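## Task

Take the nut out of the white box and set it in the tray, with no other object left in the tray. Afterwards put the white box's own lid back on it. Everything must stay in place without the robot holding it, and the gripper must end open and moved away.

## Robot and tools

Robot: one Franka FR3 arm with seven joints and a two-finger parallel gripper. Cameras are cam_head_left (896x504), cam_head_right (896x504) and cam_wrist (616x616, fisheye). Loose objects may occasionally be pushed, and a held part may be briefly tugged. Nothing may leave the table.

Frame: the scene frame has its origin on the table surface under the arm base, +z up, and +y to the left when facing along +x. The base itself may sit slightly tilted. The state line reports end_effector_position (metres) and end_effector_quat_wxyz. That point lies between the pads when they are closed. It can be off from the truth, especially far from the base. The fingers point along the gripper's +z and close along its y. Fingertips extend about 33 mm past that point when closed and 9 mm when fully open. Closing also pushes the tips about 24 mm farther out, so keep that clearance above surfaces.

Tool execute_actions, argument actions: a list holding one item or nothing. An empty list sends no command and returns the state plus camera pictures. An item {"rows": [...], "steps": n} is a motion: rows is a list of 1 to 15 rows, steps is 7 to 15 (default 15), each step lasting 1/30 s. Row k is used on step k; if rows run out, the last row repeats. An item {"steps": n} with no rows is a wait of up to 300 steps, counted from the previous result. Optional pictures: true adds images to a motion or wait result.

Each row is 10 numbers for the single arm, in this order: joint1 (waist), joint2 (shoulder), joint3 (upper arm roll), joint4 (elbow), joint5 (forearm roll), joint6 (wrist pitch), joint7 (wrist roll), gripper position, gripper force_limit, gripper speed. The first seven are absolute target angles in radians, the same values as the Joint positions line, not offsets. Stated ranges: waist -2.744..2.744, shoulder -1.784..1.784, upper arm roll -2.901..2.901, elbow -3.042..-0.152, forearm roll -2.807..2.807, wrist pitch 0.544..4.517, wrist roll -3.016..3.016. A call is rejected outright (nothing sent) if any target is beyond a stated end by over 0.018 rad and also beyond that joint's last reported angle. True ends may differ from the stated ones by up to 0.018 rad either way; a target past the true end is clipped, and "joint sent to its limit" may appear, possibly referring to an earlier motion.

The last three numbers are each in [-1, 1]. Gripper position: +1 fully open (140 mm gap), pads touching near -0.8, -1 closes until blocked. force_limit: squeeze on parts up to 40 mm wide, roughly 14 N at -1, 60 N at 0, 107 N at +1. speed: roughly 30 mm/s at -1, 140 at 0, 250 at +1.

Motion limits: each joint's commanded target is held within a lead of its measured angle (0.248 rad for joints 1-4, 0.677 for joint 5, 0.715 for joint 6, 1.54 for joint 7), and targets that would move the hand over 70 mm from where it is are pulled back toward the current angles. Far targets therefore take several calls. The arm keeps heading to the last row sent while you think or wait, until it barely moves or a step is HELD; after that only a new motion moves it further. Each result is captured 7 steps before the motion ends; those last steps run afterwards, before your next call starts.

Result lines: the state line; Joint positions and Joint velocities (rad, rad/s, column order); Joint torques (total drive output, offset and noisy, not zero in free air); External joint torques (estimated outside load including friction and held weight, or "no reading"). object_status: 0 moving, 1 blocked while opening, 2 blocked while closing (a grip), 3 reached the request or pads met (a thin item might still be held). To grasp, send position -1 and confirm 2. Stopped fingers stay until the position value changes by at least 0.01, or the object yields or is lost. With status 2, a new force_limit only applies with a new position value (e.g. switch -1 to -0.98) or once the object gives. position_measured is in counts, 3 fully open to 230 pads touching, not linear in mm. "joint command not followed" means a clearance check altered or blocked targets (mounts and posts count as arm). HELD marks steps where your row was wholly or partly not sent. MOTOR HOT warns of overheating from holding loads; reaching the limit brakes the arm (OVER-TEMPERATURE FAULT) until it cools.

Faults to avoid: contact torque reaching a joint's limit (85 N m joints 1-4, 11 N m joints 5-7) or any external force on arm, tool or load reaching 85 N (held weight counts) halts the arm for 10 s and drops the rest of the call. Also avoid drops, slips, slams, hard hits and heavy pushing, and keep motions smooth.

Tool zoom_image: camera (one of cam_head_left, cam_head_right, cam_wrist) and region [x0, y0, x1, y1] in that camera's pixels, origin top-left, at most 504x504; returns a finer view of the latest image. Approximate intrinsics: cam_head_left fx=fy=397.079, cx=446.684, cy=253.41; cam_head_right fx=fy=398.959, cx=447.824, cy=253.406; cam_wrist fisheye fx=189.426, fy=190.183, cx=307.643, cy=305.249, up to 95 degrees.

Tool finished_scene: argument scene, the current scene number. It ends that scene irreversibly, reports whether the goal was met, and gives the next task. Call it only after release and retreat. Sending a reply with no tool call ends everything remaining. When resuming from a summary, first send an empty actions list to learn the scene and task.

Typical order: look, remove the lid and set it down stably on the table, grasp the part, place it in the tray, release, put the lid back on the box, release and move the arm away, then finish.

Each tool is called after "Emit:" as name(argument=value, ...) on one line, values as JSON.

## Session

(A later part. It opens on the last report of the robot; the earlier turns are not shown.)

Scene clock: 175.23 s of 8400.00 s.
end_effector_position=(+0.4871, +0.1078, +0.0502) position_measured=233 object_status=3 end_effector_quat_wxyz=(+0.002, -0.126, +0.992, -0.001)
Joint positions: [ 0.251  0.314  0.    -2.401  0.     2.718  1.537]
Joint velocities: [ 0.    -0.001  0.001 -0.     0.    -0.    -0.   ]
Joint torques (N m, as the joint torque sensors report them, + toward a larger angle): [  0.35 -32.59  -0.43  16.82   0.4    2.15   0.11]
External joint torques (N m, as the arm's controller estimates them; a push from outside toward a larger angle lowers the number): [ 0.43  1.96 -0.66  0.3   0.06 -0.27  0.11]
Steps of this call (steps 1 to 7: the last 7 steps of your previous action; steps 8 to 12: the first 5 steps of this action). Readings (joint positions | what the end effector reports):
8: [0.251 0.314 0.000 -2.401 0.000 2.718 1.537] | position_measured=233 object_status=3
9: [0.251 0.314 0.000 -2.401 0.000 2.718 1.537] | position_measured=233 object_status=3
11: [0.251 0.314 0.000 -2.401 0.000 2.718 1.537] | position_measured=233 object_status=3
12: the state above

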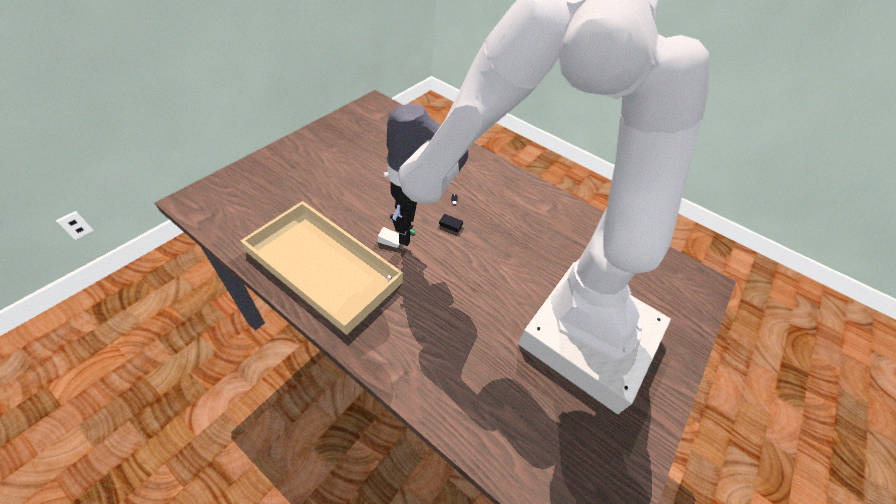

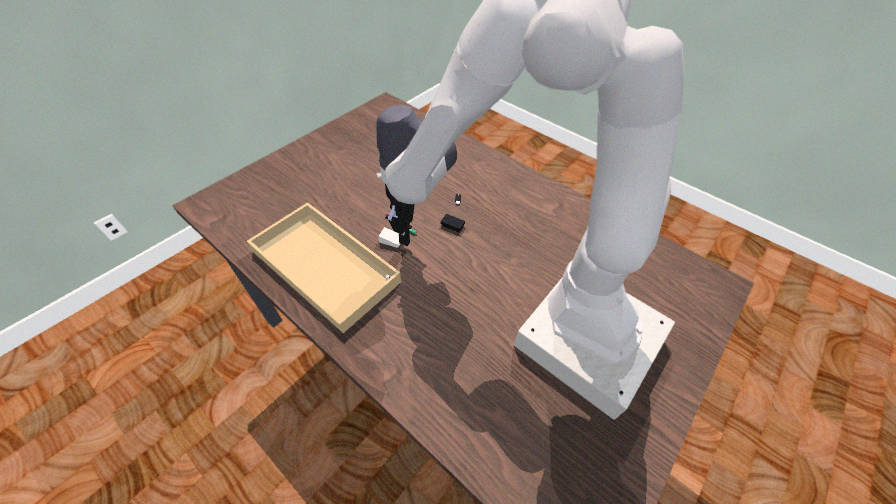

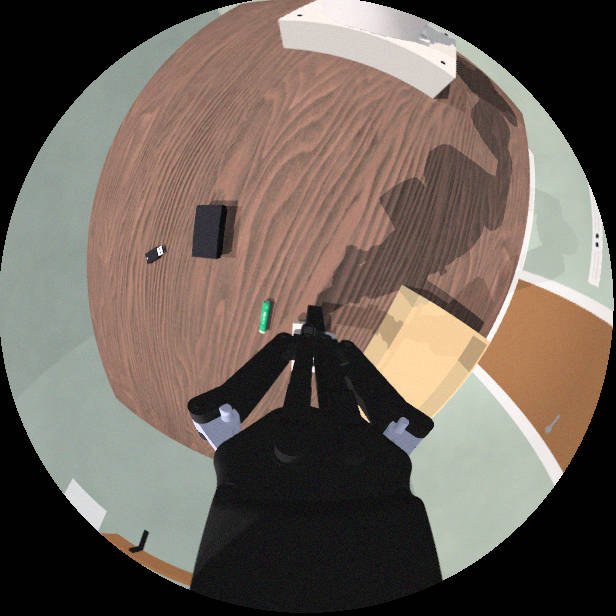

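Emit:
execute_actions(actions=[{"rows":[[0.25,0.324,0,-2.386,0,2.71,1.54,-1,0,0.5]],"steps":15}])

Emit:
execute_actions(actions=[{"rows":[[0.25,0.324,0,-2.386,0,2.71,1.54,-1,0,0.5]],"steps":12}], pictures=true)

Emit:
zoom_image(camera="cam_head_left", region=[370,210,440,270])

Scene clock: 175.73 s of 8400.00 s.
end_effector_position=(+0.4909, +0.1087, +0.0501) position_measured=233 object_status=3 end_effector_quat_wxyz=(+0.002, -0.126, +0.992, -0.001)
Joint positions: [ 0.251  0.322  0.    -2.388  0.     2.714  1.537]
Joint velocities: [ 0.     0.003 -0.001  0.005  0.001 -0.008 -0.001]
Joint torques (N m, as the joint torque sensors report them, + toward a larger angle): [  0.7  -33.     0.19  17.19   0.51   2.02   0.08]
External joint torques (N m, as the arm's controller estimates them; a push from outside toward a larger angle lowers the number): [ 0.89  1.92  0.07  0.58  0.16 -0.4   0.08]
Steps of this call (steps 1 to 7: the last 7 steps of your previous action; steps 8 to 15: the first 8 steps of this action). Readings (joint positions | what the end effector reports):
8: [0.251 0.316 0.000 -2.398 0.000 2.717 1.537] | position_measured=233 object_status=3
9: [0.251 0.318 0.000 -2.395 0.000 2.716 1.537] | position_measured=233 object_status=3
11: [0.251 0.321 0.000 -2.391 0.000 2.715 1.537] | position_measured=233 object_status=3
15: the state above

Scene clock: 176.13 s of 8400.00 s.
end_effector_position=(+0.4908, +0.1087, +0.0501) position_measured=233 object_status=3 end_effector_quat_wxyz=(+0.002, -0.126, +0.992, -0.001)
Joint positions: [ 0.251  0.322  0.    -2.388  0.     2.713  1.537]
Joint velocities: [-0.001  0.001  0.002  0.001  0.001 -0.    -0.001]
Joint torques (N m, as the joint torque sensors report them, + toward a larger angle): [  0.31 -32.73  -0.12  16.86   0.39   2.1    0.05]
External joint torques (N m, as the arm's controller estimates them; a push from outside toward a larger angle lowers the number): [ 0.43  2.12 -0.32  0.22  0.04 -0.33  0.05]
Steps of this call (steps 1 to 7: the last 7 steps of your previous action; steps 8 to 12: the first 5 steps of this action). Readings (joint positions | what the end effector reports):
8: [0.251 0.322 0.000 -2.388 0.000 2.713 1.537] | position_measured=233 object_status=3
9: [0.251 0.322 0.000 -2.388 0.000 2.713 1.537] | position_measured=233 object_status=3
11: [0.251 0.322 0.000 -2.388 0.000 2.713 1.537] | position_measured=233 object_status=3
12: the state above

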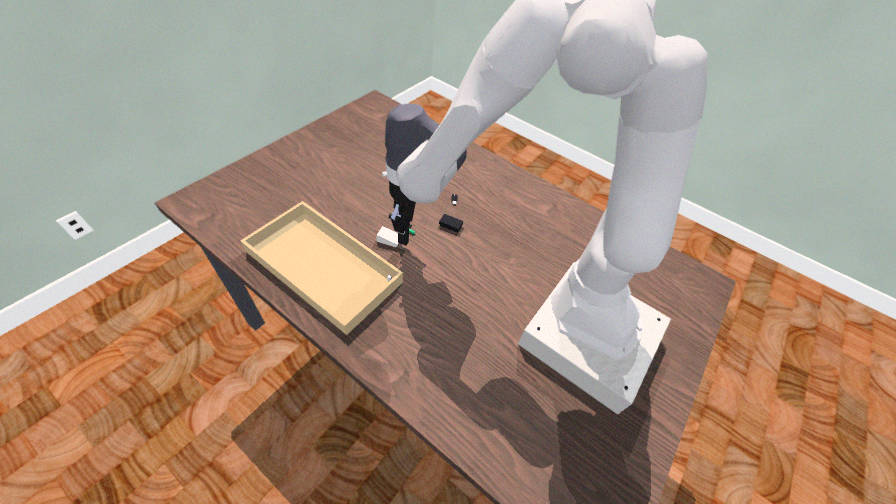

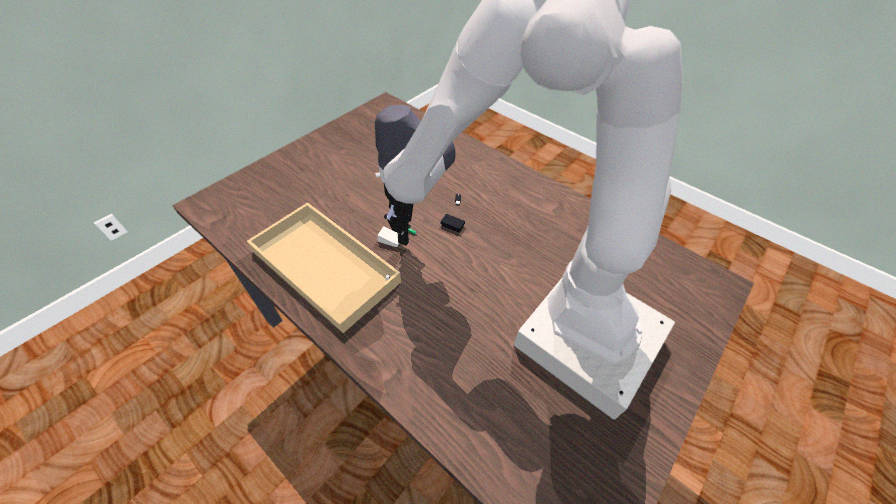

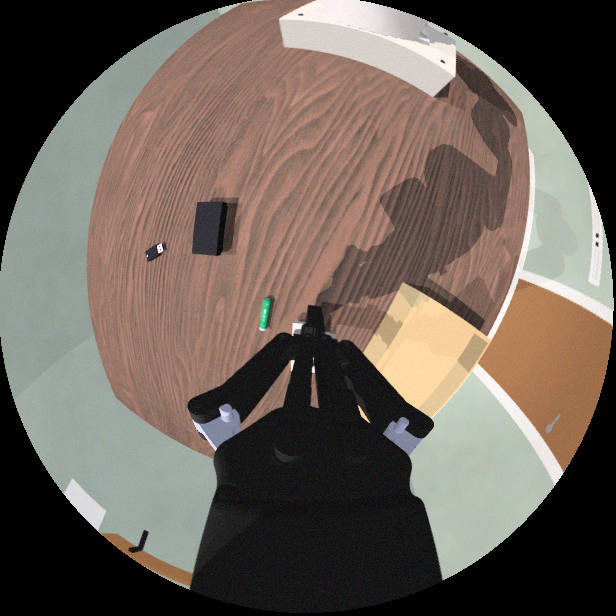

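Region (370, 210, 440, 270) of cam_head_left's 896x504 image, scaled by 7.200, with more detail than that image has; it fills the top 432 rows of this view, and the rest is white.

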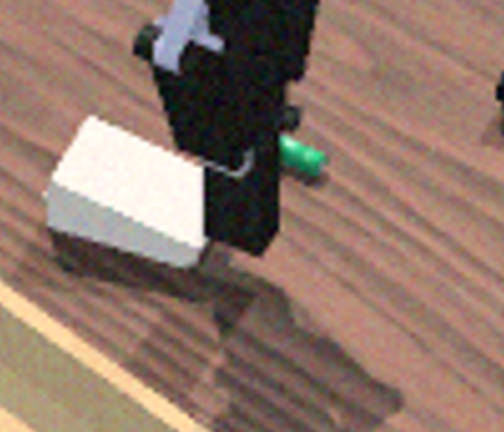

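Emit:
execute_actions(actions=[{"rows":[[0.25,0.27,0,-2.39,0,2.66,1.54,-1,0,0.5]],"steps":15}])

Emit:
execute_actions(actions=[{"rows":[[0.25,0.33,0,-2.26,0,2.59,1.54,-1,0,0.5]],"steps":15}])

Emit:
execute_actions(actions=[{"rows":[[0.25,0.35,0,-2.26,0,2.61,1.54,-1,0,0.5]],"steps":15}], pictures=true)

Emit:
zoom_image(camera="cam_head_left", region=[360,205,430,265])

Scene clock: 176.90 s of 8400.00 s.
end_effector_position=(+0.4954, +0.1097, +0.0721) position_measured=233 object_status=3 end_effector_quat_wxyz=(+0.008, -0.126, +0.992, -0.001)
Joint positions: [ 0.251  0.271  0.    -2.389  0.     2.674  1.537]
Joint velocities: [ 0.001 -0.007  0.001  0.     0.    -0.065  0.001]
Joint torques (N m, as the joint torque sensors report them, + toward a larger angle): [ -0.19 -33.25  -0.11  16.34   0.53   2.04   0.09]
External joint torques (N m, as the arm's controller estimates them; a push from outside toward a larger angle lowers the number): [-0.16 -0.21 -0.33 -0.38  0.15 -0.33  0.09]
Steps of this call (steps 1 to 7: the last 7 steps of your previous action; steps 8 to 15: the robot went on to your last target; steps 16 to 23: the first 8 steps of this action). Readings (joint positions | what the end effector reports):
16: [0.251 0.316 0.000 -2.390 0.000 2.705 1.537] | position_measured=233 object_status=3
17: [0.251 0.304 0.000 -2.392 0.000 2.696 1.537] | position_measured=233 object_status=3
19: [0.251 0.283 0.000 -2.391 0.000 2.685 1.537] | position_measured=233 object_status=3
23: the state above

Scene clock: 177.40 s of 8400.00 s.
end_effector_position=(+0.5316, +0.1179, +0.0816) position_measured=233 object_status=3 end_effector_quat_wxyz=(+0.010, -0.126, +0.992, -0.001)
Joint positions: [ 0.251  0.325  0.    -2.265 -0.     2.609  1.537]
Joint velocities: [ 0.     0.033 -0.001  0.056  0.    -0.095  0.   ]
Joint torques (N m, as the joint torque sensors report them, + toward a larger angle): [  0.74 -34.86  -0.64  18.58   0.54   2.06   0.1 ]
External joint torques (N m, as the arm's controller estimates them; a push from outside toward a larger angle lowers the number): [ 0.77  1.37 -0.92  0.96  0.13 -0.26  0.1 ]
Steps of this call (steps 1 to 7: the last 7 steps of your previous action; steps 8 to 15: the first 8 steps of this action). Readings (joint positions | what the end effector reports):
8: [0.251 0.284 0.000 -2.365 -0.000 2.651 1.537] | position_measured=233 object_status=3
9: [0.251 0.302 0.000 -2.330 -0.000 2.641 1.537] | position_measured=233 object_status=3
11: [0.251 0.317 0.000 -2.289 -0.000 2.626 1.537] | position_measured=233 object_status=3
15: the state above

Scene clock: 177.90 s of 8400.00 s.
end_effector_position=(+0.5253, +0.1164, +0.0699) position_measured=233 object_status=3 end_effector_quat_wxyz=(-0.002, -0.126, +0.992, -0.002)
Joint positions: [ 0.251  0.349  0.    -2.261 -0.     2.605  1.537]
Joint velocities: [ 0.     0.002  0.001  0.002 -0.001  0.016 -0.   ]
Joint torques (N m, as the joint torque sensors report them, + toward a larger angle): [  0.3  -36.88  -0.49  17.38   0.52   3.     0.14]
External joint torques (N m, as the arm's controller estimates them; a push from outside toward a larger angle lowers the number): [ 0.39  0.94 -0.75 -1.23  0.1   0.53  0.14]
Steps of this call (steps 1 to 7: the last 7 steps of your previous action; steps 8 to 15: the first 8 steps of this action). Readings (joint positions | what the end effector reports):
8: [0.251 0.331 0.000 -2.261 -0.000 2.598 1.537] | position_measured=233 object_status=3
9: [0.251 0.335 0.000 -2.261 -0.000 2.600 1.537] | position_measured=233 object_status=3
11: [0.251 0.344 0.000 -2.261 -0.000 2.603 1.537] | position_measured=233 object_status=3
15: the state above

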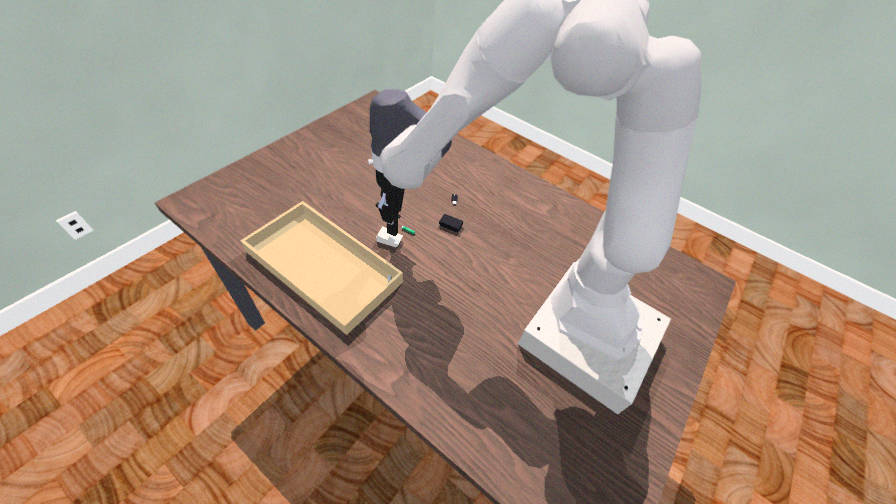

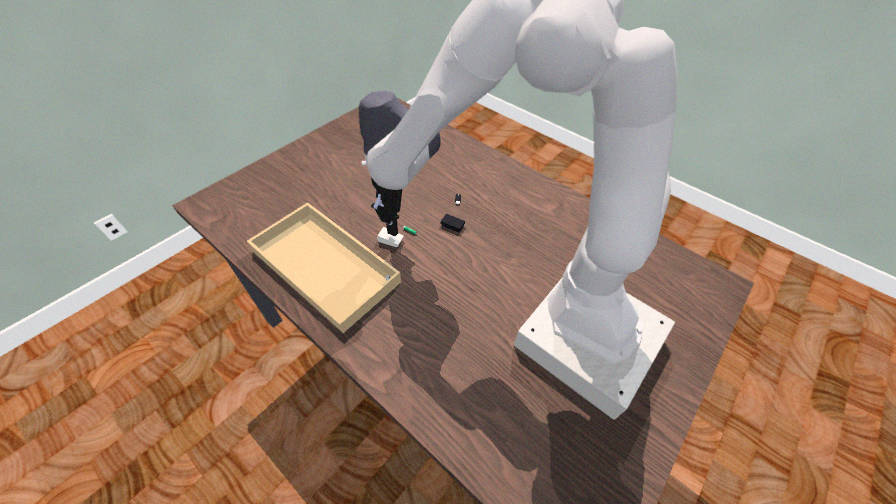

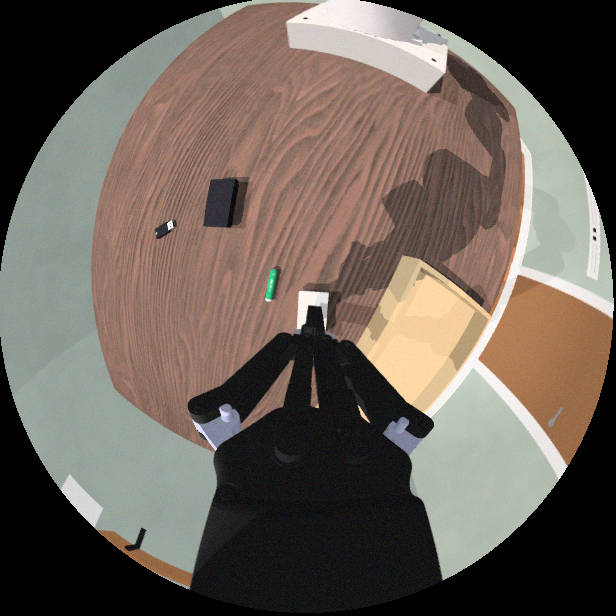

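Region (360, 205, 430, 265) of cam_head_left's 896x504 image, scaled by 7.200, with more detail than that image has; it fills the top 432 rows of this view, and the rest is white.

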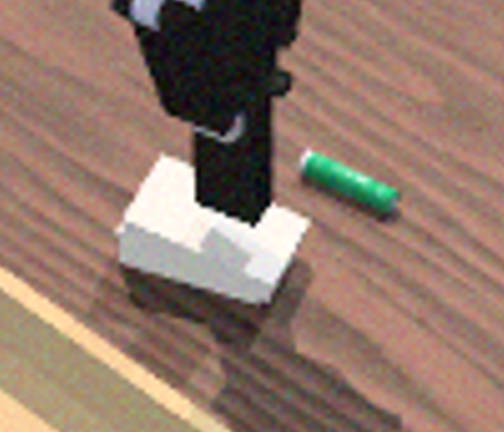

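Emit:
execute_actions(actions=[{"rows":[[0.25,0.365,0,-2.23,0,2.595,1.54,-1,0,0.5]],"steps":15}])

Emit:
execute_actions(actions=[{"rows":[[0.25,0.378,0,-2.225,0,2.60,1.54,-1,0,0.5]],"steps":15}])

Emit:
execute_actions(actions=[{"rows":[[0.25,0.39,0,-2.22,0,2.605,1.54,-1,0,0.5]],"steps":15}])

Emit:
execute_actions(actions=[{"rows":[[0.25,0.40,0,-2.216,0,2.61,1.54,-1,0,0.5]],"steps":15}], pictures=true)

Emit:
zoom_image(camera="cam_head_left", region=[360,205,430,265])

Scene clock: 178.67 s of 8400.00 s.
end_effector_position=(+0.5356, +0.1187, +0.0719) position_measured=233 object_status=3 end_effector_quat_wxyz=(+0.003, -0.126, +0.992, -0.001)
Joint positions: [ 0.251  0.363  0.    -2.233 -0.     2.6    1.537]
Joint velocities: [-0.001  0.008 -0.001  0.012  0.    -0.013  0.001]
Joint torques (N m, as the joint torque sensors report them, + toward a larger angle): [  0.37 -35.5   -0.87  18.85   0.58   2.02   0.11]
External joint torques (N m, as the arm's controller estimates them; a push from outside toward a larger angle lowers the number): [ 0.57  2.41 -1.04  0.51  0.15 -0.39  0.11]
Steps of this call (steps 1 to 7: the last 7 steps of your previous action; steps 8 to 15: the robot went on to your last target; steps 16 to 23: the first 8 steps of this action). Readings (joint positions | what the end effector reports):
16: [0.251 0.352 0.000 -2.255 -0.000 2.605 1.537] | position_measured=233 object_status=3
17: [0.251 0.356 0.000 -2.247 -0.000 2.604 1.537] | position_measured=233 object_status=3
19: [0.251 0.361 0.000 -2.238 -0.000 2.602 1.537] | position_measured=233 object_status=3
23: the state above

Scene clock: 179.17 s of 8400.00 s.
end_effector_position=(+0.5335, +0.1182, +0.0659) position_measured=233 object_status=3 end_effector_quat_wxyz=(-0.002, -0.126, +0.992, -0.002)
Joint positions: [ 0.251  0.377  0.    -2.228 -0.     2.598  1.537]
Joint velocities: [-0.     0.004 -0.001  0.003 -0.     0.001 -0.001]
Joint torques (N m, as the joint torque sensors report them, + toward a larger angle): [  0.43 -37.37   0.19  18.18   0.53   2.71   0.04]
External joint torques (N m, as the arm's controller estimates them; a push from outside toward a larger angle lowers the number): [ 0.57  1.3  -0.04 -0.43  0.11  0.24  0.04]
Steps of this call (steps 1 to 7: the last 7 steps of your previous action; steps 8 to 15: the first 8 steps of this action). Readings (joint positions | what the end effector reports):
8: [0.251 0.365 0.000 -2.231 -0.000 2.598 1.537] | position_measured=233 object_status=3
9: [0.251 0.368 0.000 -2.229 -0.000 2.598 1.537] | position_measured=233 object_status=3
11: [0.251 0.373 0.000 -2.228 -0.000 2.598 1.537] | position_measured=233 object_status=3
15: the state above

Scene clock: 179.67 s of 8400.00 s.
end_effector_position=(+0.5334, +0.1182, +0.0614) position_measured=233 object_status=3 end_effector_quat_wxyz=(-0.004, -0.126, +0.992, -0.002)
Joint positions: [ 0.251  0.389  0.    -2.223 -0.     2.601  1.537]
Joint velocities: [-0.001  0.004 -0.     0.004 -0.001  0.004  0.001]
Joint torques (N m, as the joint torque sensors report them, + toward a larger angle): [ -0.17 -36.68  -0.6   18.43   0.58   2.92   0.07]
External joint torques (N m, as the arm's controller estimates them; a push from outside toward a larger angle lowers the number): [-0.03  2.04 -0.84  0.08  0.16  0.5   0.07]
Steps of this call (steps 1 to 7: the last 7 steps of your previous action; steps 8 to 15: the first 8 steps of this action). Readings (joint positions | what the end effector reports):
8: [0.251 0.378 0.000 -2.226 -0.000 2.599 1.537] | position_measured=233 object_status=3
9: [0.251 0.381 0.000 -2.224 -0.000 2.600 1.537] | position_measured=233 object_status=3
11: [0.251 0.386 0.000 -2.223 -0.000 2.601 1.537] | position_measured=233 object_status=3
15: the state above

Scene clock: 180.17 s of 8400.00 s.
end_effector_position=(+0.5347, +0.1185, +0.0585) position_measured=233 object_status=3 end_effector_quat_wxyz=(-0.004, -0.126, +0.992, -0.002)
Joint positions: [ 0.251  0.398  0.    -2.218 -0.     2.607  1.537]
Joint velocities: [ 0.     0.    -0.     0.003  0.003  0.007  0.   ]
Joint torques (N m, as the joint torque sensors report them, + toward a larger angle): [  0.47 -37.81  -0.51  18.88   0.53   2.88   0.06]
External joint torques (N m, as the arm's controller estimates them; a push from outside toward a larger angle lowers the number): [ 0.57  0.5  -0.8   0.99  0.12  0.53  0.06]
Steps of this call (steps 1 to 7: the last 7 steps of your previous action; steps 8 to 15: the first 8 steps of this action). Readings (joint positions | what the end effector reports):
8: [0.251 0.390 0.000 -2.221 -0.000 2.603 1.537] | position_measured=233 object_status=3
9: [0.251 0.392 0.000 -2.220 -0.000 2.604 1.537] | position_measured=233 object_status=3
11: [0.251 0.396 0.000 -2.219 -0.000 2.605 1.537] | position_measured=233 object_status=3
15: the state above

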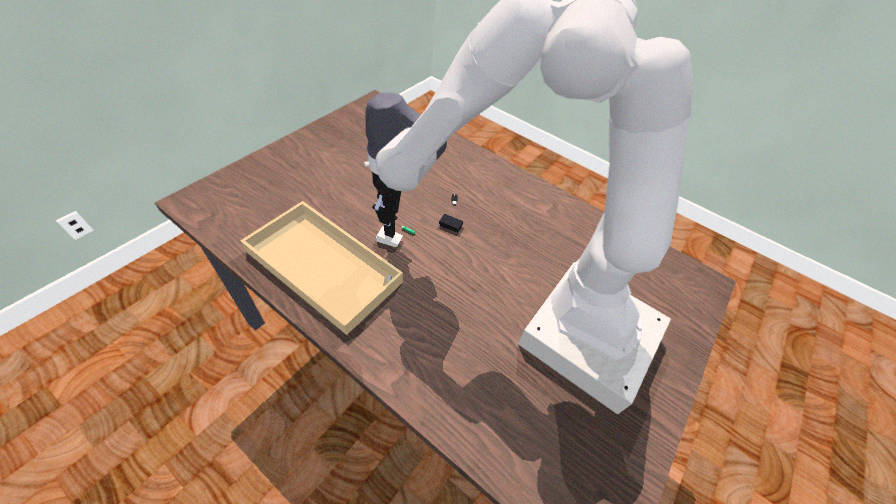

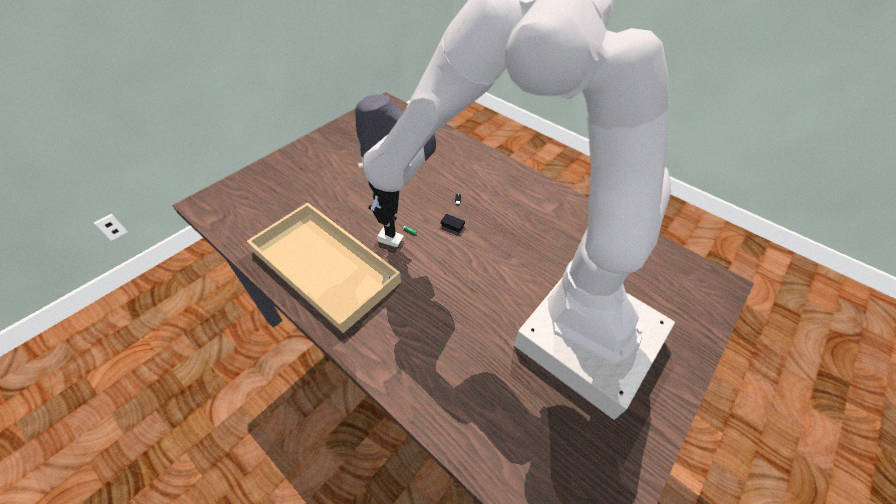

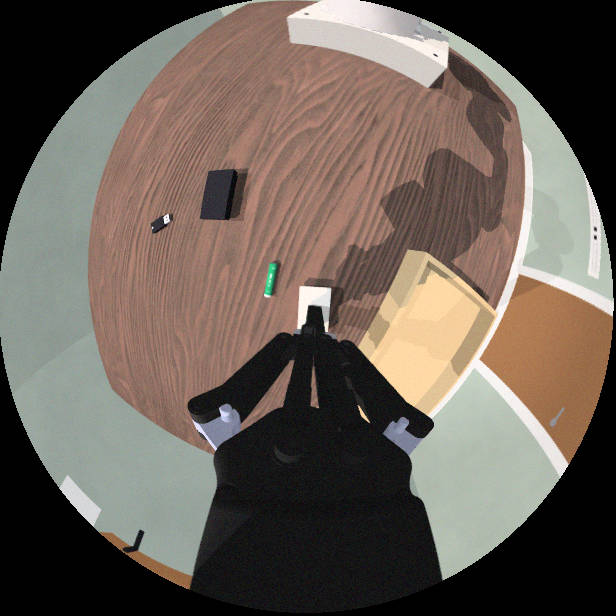

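Region (360, 205, 430, 265) of cam_head_left's 896x504 image, scaled by 7.200, with more detail than that image has; it fills the top 432 rows of this view, and the rest is white.

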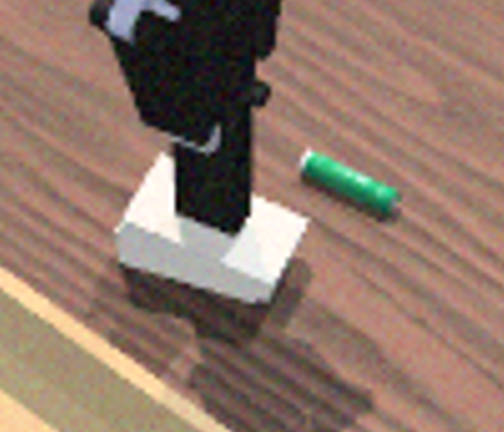

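Emit:
execute_actions(actions=[{"rows":[[0.25,0.41,0,-2.212,0,2.615,1.54,-1,0,0.5]],"steps":15}])

Emit:
execute_actions(actions=[{"rows":[[0.25,0.42,0,-2.208,0,2.62,1.54,-1,0,0.5]],"steps":15}])

Emit:
execute_actions(actions=[{"rows":[[0.25,0.43,0,-2.204,0,2.625,1.54,-1,0,0.5]],"steps":15}], pictures=true)

Emit:
zoom_image(camera="cam_head_left", region=[360,205,430,265])

Scene clock: 180.73 s of 8400.00 s.
end_effector_position=(+0.5379, +0.1192, +0.0579) position_measured=233 object_status=3 end_effector_quat_wxyz=(-0.001, -0.126, +0.992, -0.002)
Joint positions: [ 0.251  0.403  0.    -2.212 -0.     2.612  1.537]
Joint velocities: [-0.001  0.004  0.     0.003  0.001  0.008 -0.   ]
Joint torques (N m, as the joint torque sensors report them, + toward a larger angle): [  0.56 -34.04  -0.67  17.27   0.57   2.79   0.02]
External joint torques (N m, as the arm's controller estimates them; a push from outside toward a larger angle lowers the number): [ 0.63  4.59 -1.   -0.72  0.16  0.41  0.02]
Steps of this call (steps 1 to 7: the last 7 steps of your previous action; steps 8 to 9: the robot went on to your last target; steps 10 to 17: the first 8 steps of this action). Readings (joint positions | what the end effector reports):
10: [0.251 0.399 0.000 -2.217 -0.000 2.608 1.537] | position_measured=233 object_status=3
11: [0.251 0.401 0.000 -2.215 -0.000 2.609 1.537] | position_measured=233 object_status=3
13: [0.251 0.402 0.000 -2.213 -0.000 2.610 1.537] | position_measured=233 object_status=3
17: the state above

Scene clock: 181.23 s of 8400.00 s.
end_effector_position=(+0.5413, +0.1199, +0.0576) position_measured=233 object_status=3 end_effector_quat_wxyz=(+0.002, -0.126, +0.992, -0.001)
Joint positions: [ 0.251  0.409  0.    -2.206 -0.     2.617  1.537]
Joint velocities: [-0.     0.     0.001  0.003 -0.     0.008  0.001]
Joint torques (N m, as the joint torque sensors report them, + toward a larger angle): [  0.39 -31.65  -0.94  14.24   0.61   2.68   0.07]
External joint torques (N m, as the arm's controller estimates them; a push from outside toward a larger angle lowers the number): [ 0.45  7.57 -1.28 -4.07  0.19  0.22  0.07]
Steps of this call (steps 1 to 7: the last 7 steps of your previous action; steps 8 to 15: the first 8 steps of this action). Readings (joint positions | what the end effector reports):
8: [0.251 0.405 0.000 -2.211 -0.000 2.613 1.537] | position_measured=233 object_status=3
9: [0.251 0.406 0.000 -2.209 -0.000 2.614 1.537] | position_measured=233 object_status=3
11: [0.251 0.408 0.000 -2.207 -0.000 2.616 1.537] | position_measured=233 object_status=3
15: the state above

Scene clock: 181.73 s of 8400.00 s.
end_effector_position=(+0.5448, +0.1207, +0.0573) position_measured=233 object_status=3 end_effector_quat_wxyz=(+0.005, -0.126, +0.992, -0.001)
Joint positions: [ 0.251  0.414  0.    -2.2   -0.     2.623  1.537]
Joint velocities: [-0.001  0.002  0.001  0.004 -0.     0.007  0.001]
Joint torques (N m, as the joint torque sensors report them, + toward a larger angle): [  0.59 -27.52  -0.58  13.95   0.51   2.47   0.06]
External joint torques (N m, as the arm's controller estimates them; a push from outside toward a larger angle lowers the number): [ 0.66 11.78 -0.91 -4.28  0.1   0.04  0.06]
Steps of this call (steps 1 to 7: the last 7 steps of your previous action; steps 8 to 15: the first 8 steps of this action). Readings (joint positions | what the end effector reports):
8: [0.251 0.410 0.000 -2.205 -0.000 2.619 1.537] | position_measured=233 object_status=3
9: [0.251 0.411 0.000 -2.203 -0.000 2.620 1.537] | position_measured=233 object_status=3
11: [0.251 0.413 0.000 -2.201 -0.000 2.621 1.537] | position_measured=233 object_status=3
15: the state above

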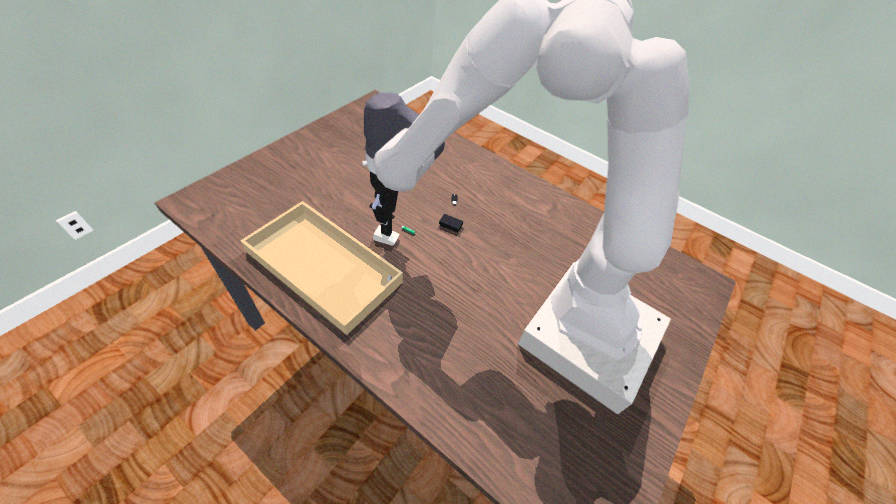

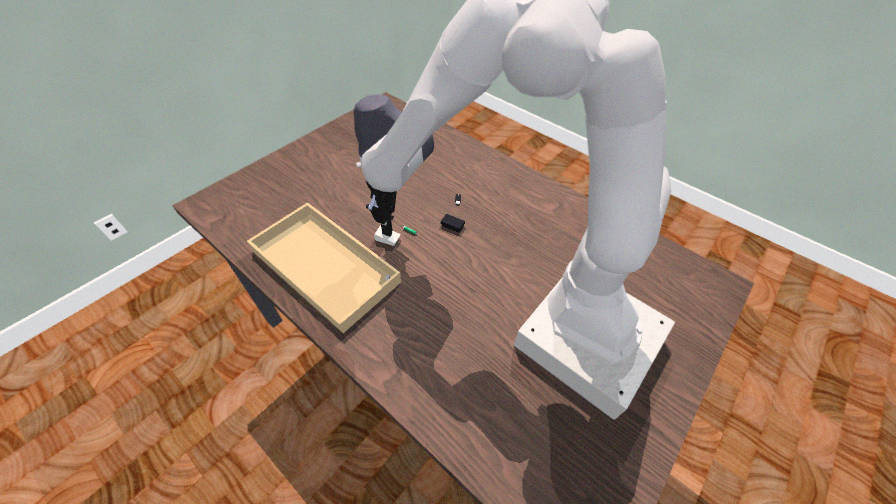

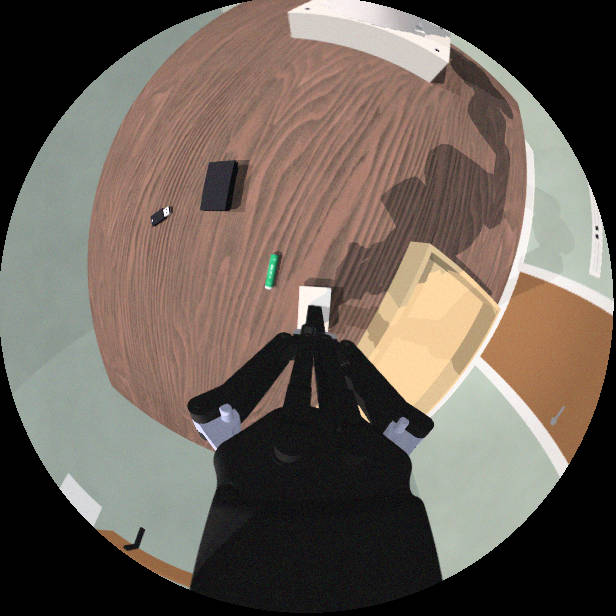

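Region (360, 205, 430, 265) of cam_head_left's 896x504 image, scaled by 7.200, with more detail than that image has; it fills the top 432 rows of this view, and the rest is white.

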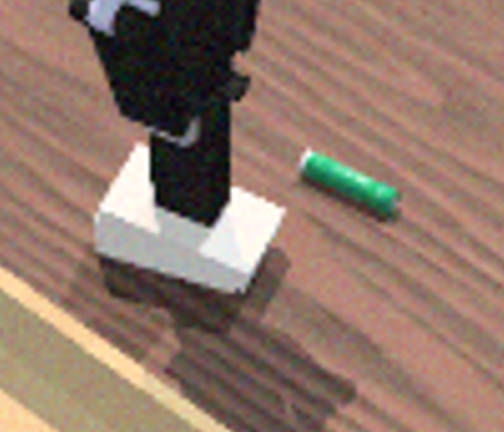

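Emit:
execute_actions(actions=[{"rows":[[0.25,0.385,0,-2.215,0,2.60,1.54,-1,0,0.5]],"steps":12}])

Emit:
execute_actions(actions=[{"rows":[[0.25,0.37,0,-2.215,0,2.585,1.54,-0.15,0,0.5]],"steps":15}])

Emit:
execute_actions(actions=[{"rows":[[0.25,0.41,0,-2.2,0,2.61,1.54,-0.15,0,0.5]],"steps":15}], pictures=true)

Emit:
zoom_image(camera="cam_wrist", region=[260,260,370,370])

Emit:
zoom_image(camera="cam_head_left", region=[360,205,430,265])

Scene clock: 183.40 s of 8400.00 s.
end_effector_position=(+0.5437, +0.1205, +0.0664) position_measured=233 object_status=3 end_effector_quat_wxyz=(+0.007, -0.126, +0.992, -0.001)
Joint positions: [ 0.251  0.389  0.    -2.21  -0.     2.611  1.537]
Joint velocities: [-0.002 -0.07   0.    -0.013 -0.    -0.046 -0.   ]
Joint torques (N m, as the joint torque sensors report them, + toward a larger angle): [ -0.17 -37.25   0.3   16.21   0.52   1.94   0.02]
External joint torques (N m, as the arm's controller estimates them; a push from outside toward a larger angle lowers the number): [ 0.13 -0.79  0.21 -1.17  0.1  -0.33  0.02]
Steps of this call (steps 1 to 7: the last 7 steps of your previous action; steps 8 to 15: the robot went on to your last target; steps 16 to 45: nothing new was sent; steps 46 to 50: the first 5 steps of this action). Readings (joint positions | what the end effector reports):
46: [0.251 0.410 0.000 -2.203 -0.000 2.622 1.537] | position_measured=233 object_status=3
47: [0.251 0.402 0.000 -2.207 -0.000 2.618 1.537] | position_measured=233 object_status=3
49: [0.251 0.392 0.000 -2.210 -0.000 2.613 1.537] | position_measured=233 object_status=3
50: the state above

Scene clock: 183.90 s of 8400.00 s.
end_effector_position=(+0.5411, +0.1199, +0.0731) position_measured=162 object_status=0 end_effector_quat_wxyz=(+0.004, -0.126, +0.992, -0.001)
Joint positions: [ 0.251  0.371  0.    -2.214 -0.     2.591  1.537]
Joint velocities: [ 0.001 -0.003 -0.    -0.     0.001 -0.021  0.001]
Joint torques (N m, as the joint torque sensors report them, + toward a larger angle): [  0.06 -38.97  -0.14  17.05   0.62   2.12   0.08]
External joint torques (N m, as the arm's controller estimates them; a push from outside toward a larger angle lowers the number): [ 0.15 -0.95 -0.41 -1.37  0.19 -0.29  0.08]
Steps of this call (steps 1 to 7: the last 7 steps of your previous action; steps 8 to 15: the first 8 steps of this action). Readings (joint positions | what the end effector reports):
8: [0.251 0.384 0.000 -2.214 -0.000 2.602 1.537] | position_measured=233 object_status=0
9: [0.251 0.381 0.000 -2.214 -0.000 2.599 1.537] | position_measured=231 object_status=0
11: [0.251 0.375 0.000 -2.214 -0.000 2.595 1.537] | position_measured=204 object_status=0
15: the state above

Scene clock: 184.40 s of 8400.00 s.
end_effector_position=(+0.5382, +0.1192, +0.0569) position_measured=148 object_status=3 end_effector_quat_wxyz=(-0.004, -0.126, +0.992, -0.002)
Joint positions: [ 0.251  0.409  0.    -2.204 -0.     2.603  1.537]
Joint velocities: [ 0.001  0.012  0.     0.006  0.     0.022 -0.001]
Joint torques (N m, as the joint torque sensors report them, + toward a larger angle): [  1.03 -38.97   0.06  18.41   0.54   2.93   0.11]
External joint torques (N m, as the arm's controller estimates them; a push from outside toward a larger angle lowers the number): [ 1.05  1.3  -0.31 -0.5   0.12  0.4   0.11]
Steps of this call (steps 1 to 7: the last 7 steps of your previous action; steps 8 to 15: the first 8 steps of this action). Readings (joint positions | what the end effector reports):
8: [0.251 0.376 0.000 -2.210 -0.000 2.591 1.537] | position_measured=148 object_status=3
9: [0.251 0.385 0.000 -2.206 -0.000 2.595 1.537] | position_measured=148 object_status=3
11: [0.251 0.399 0.000 -2.204 -0.000 2.599 1.537] | position_measured=148 object_status=3
15: the state above

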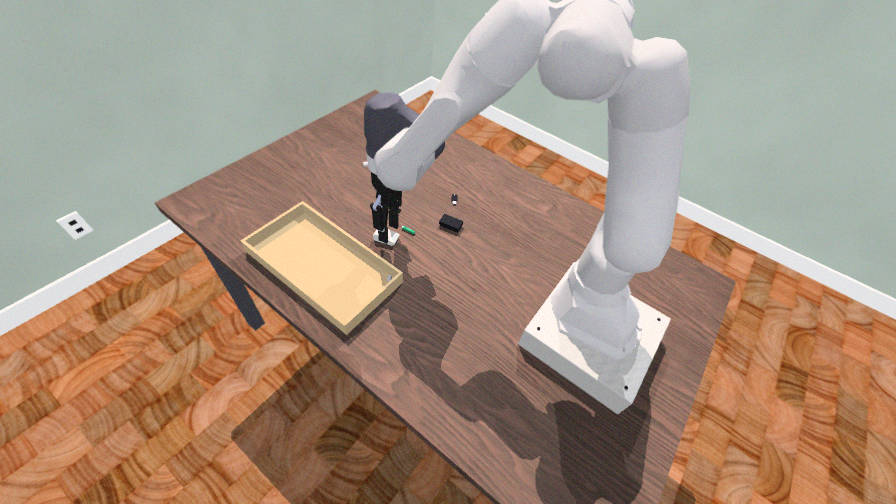

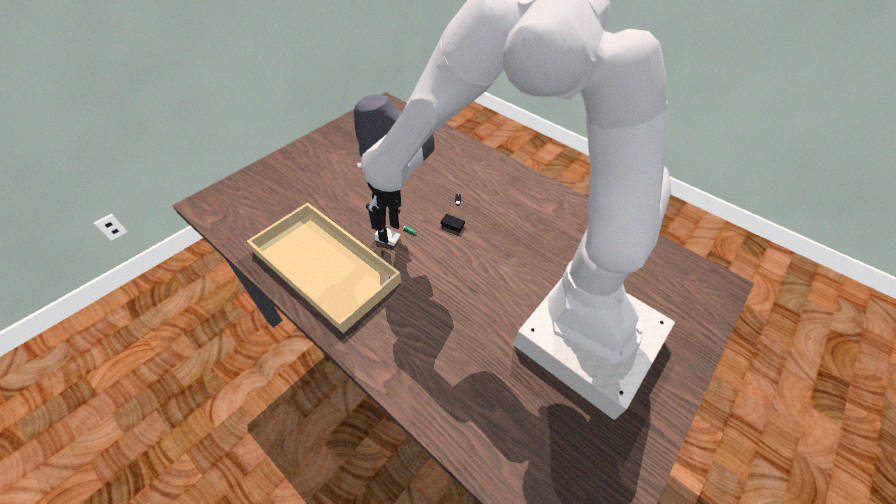

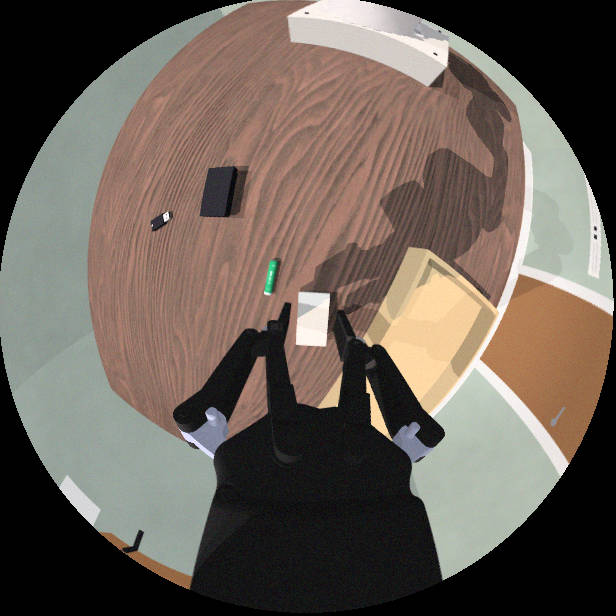

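Region (260, 260, 370, 370) of cam_wrist's 616x616 image, scaled by 4.582, with more detail than that image has.

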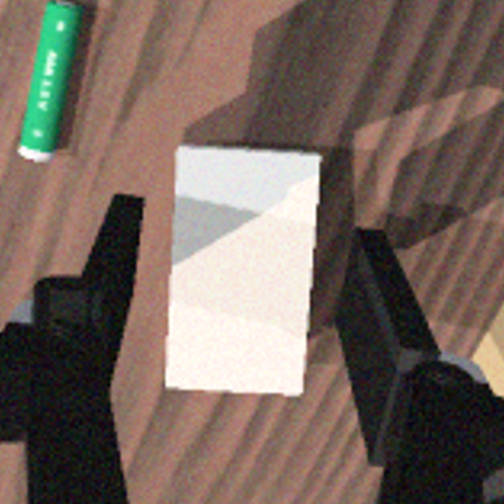

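Region (360, 205, 430, 265) of cam_head_left's 896x504 image, scaled by 7.200, with more detail than that image has; it fills the top 432 rows of this view, and the rest is white.

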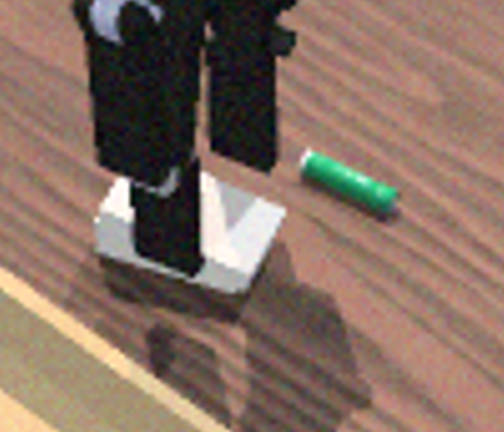

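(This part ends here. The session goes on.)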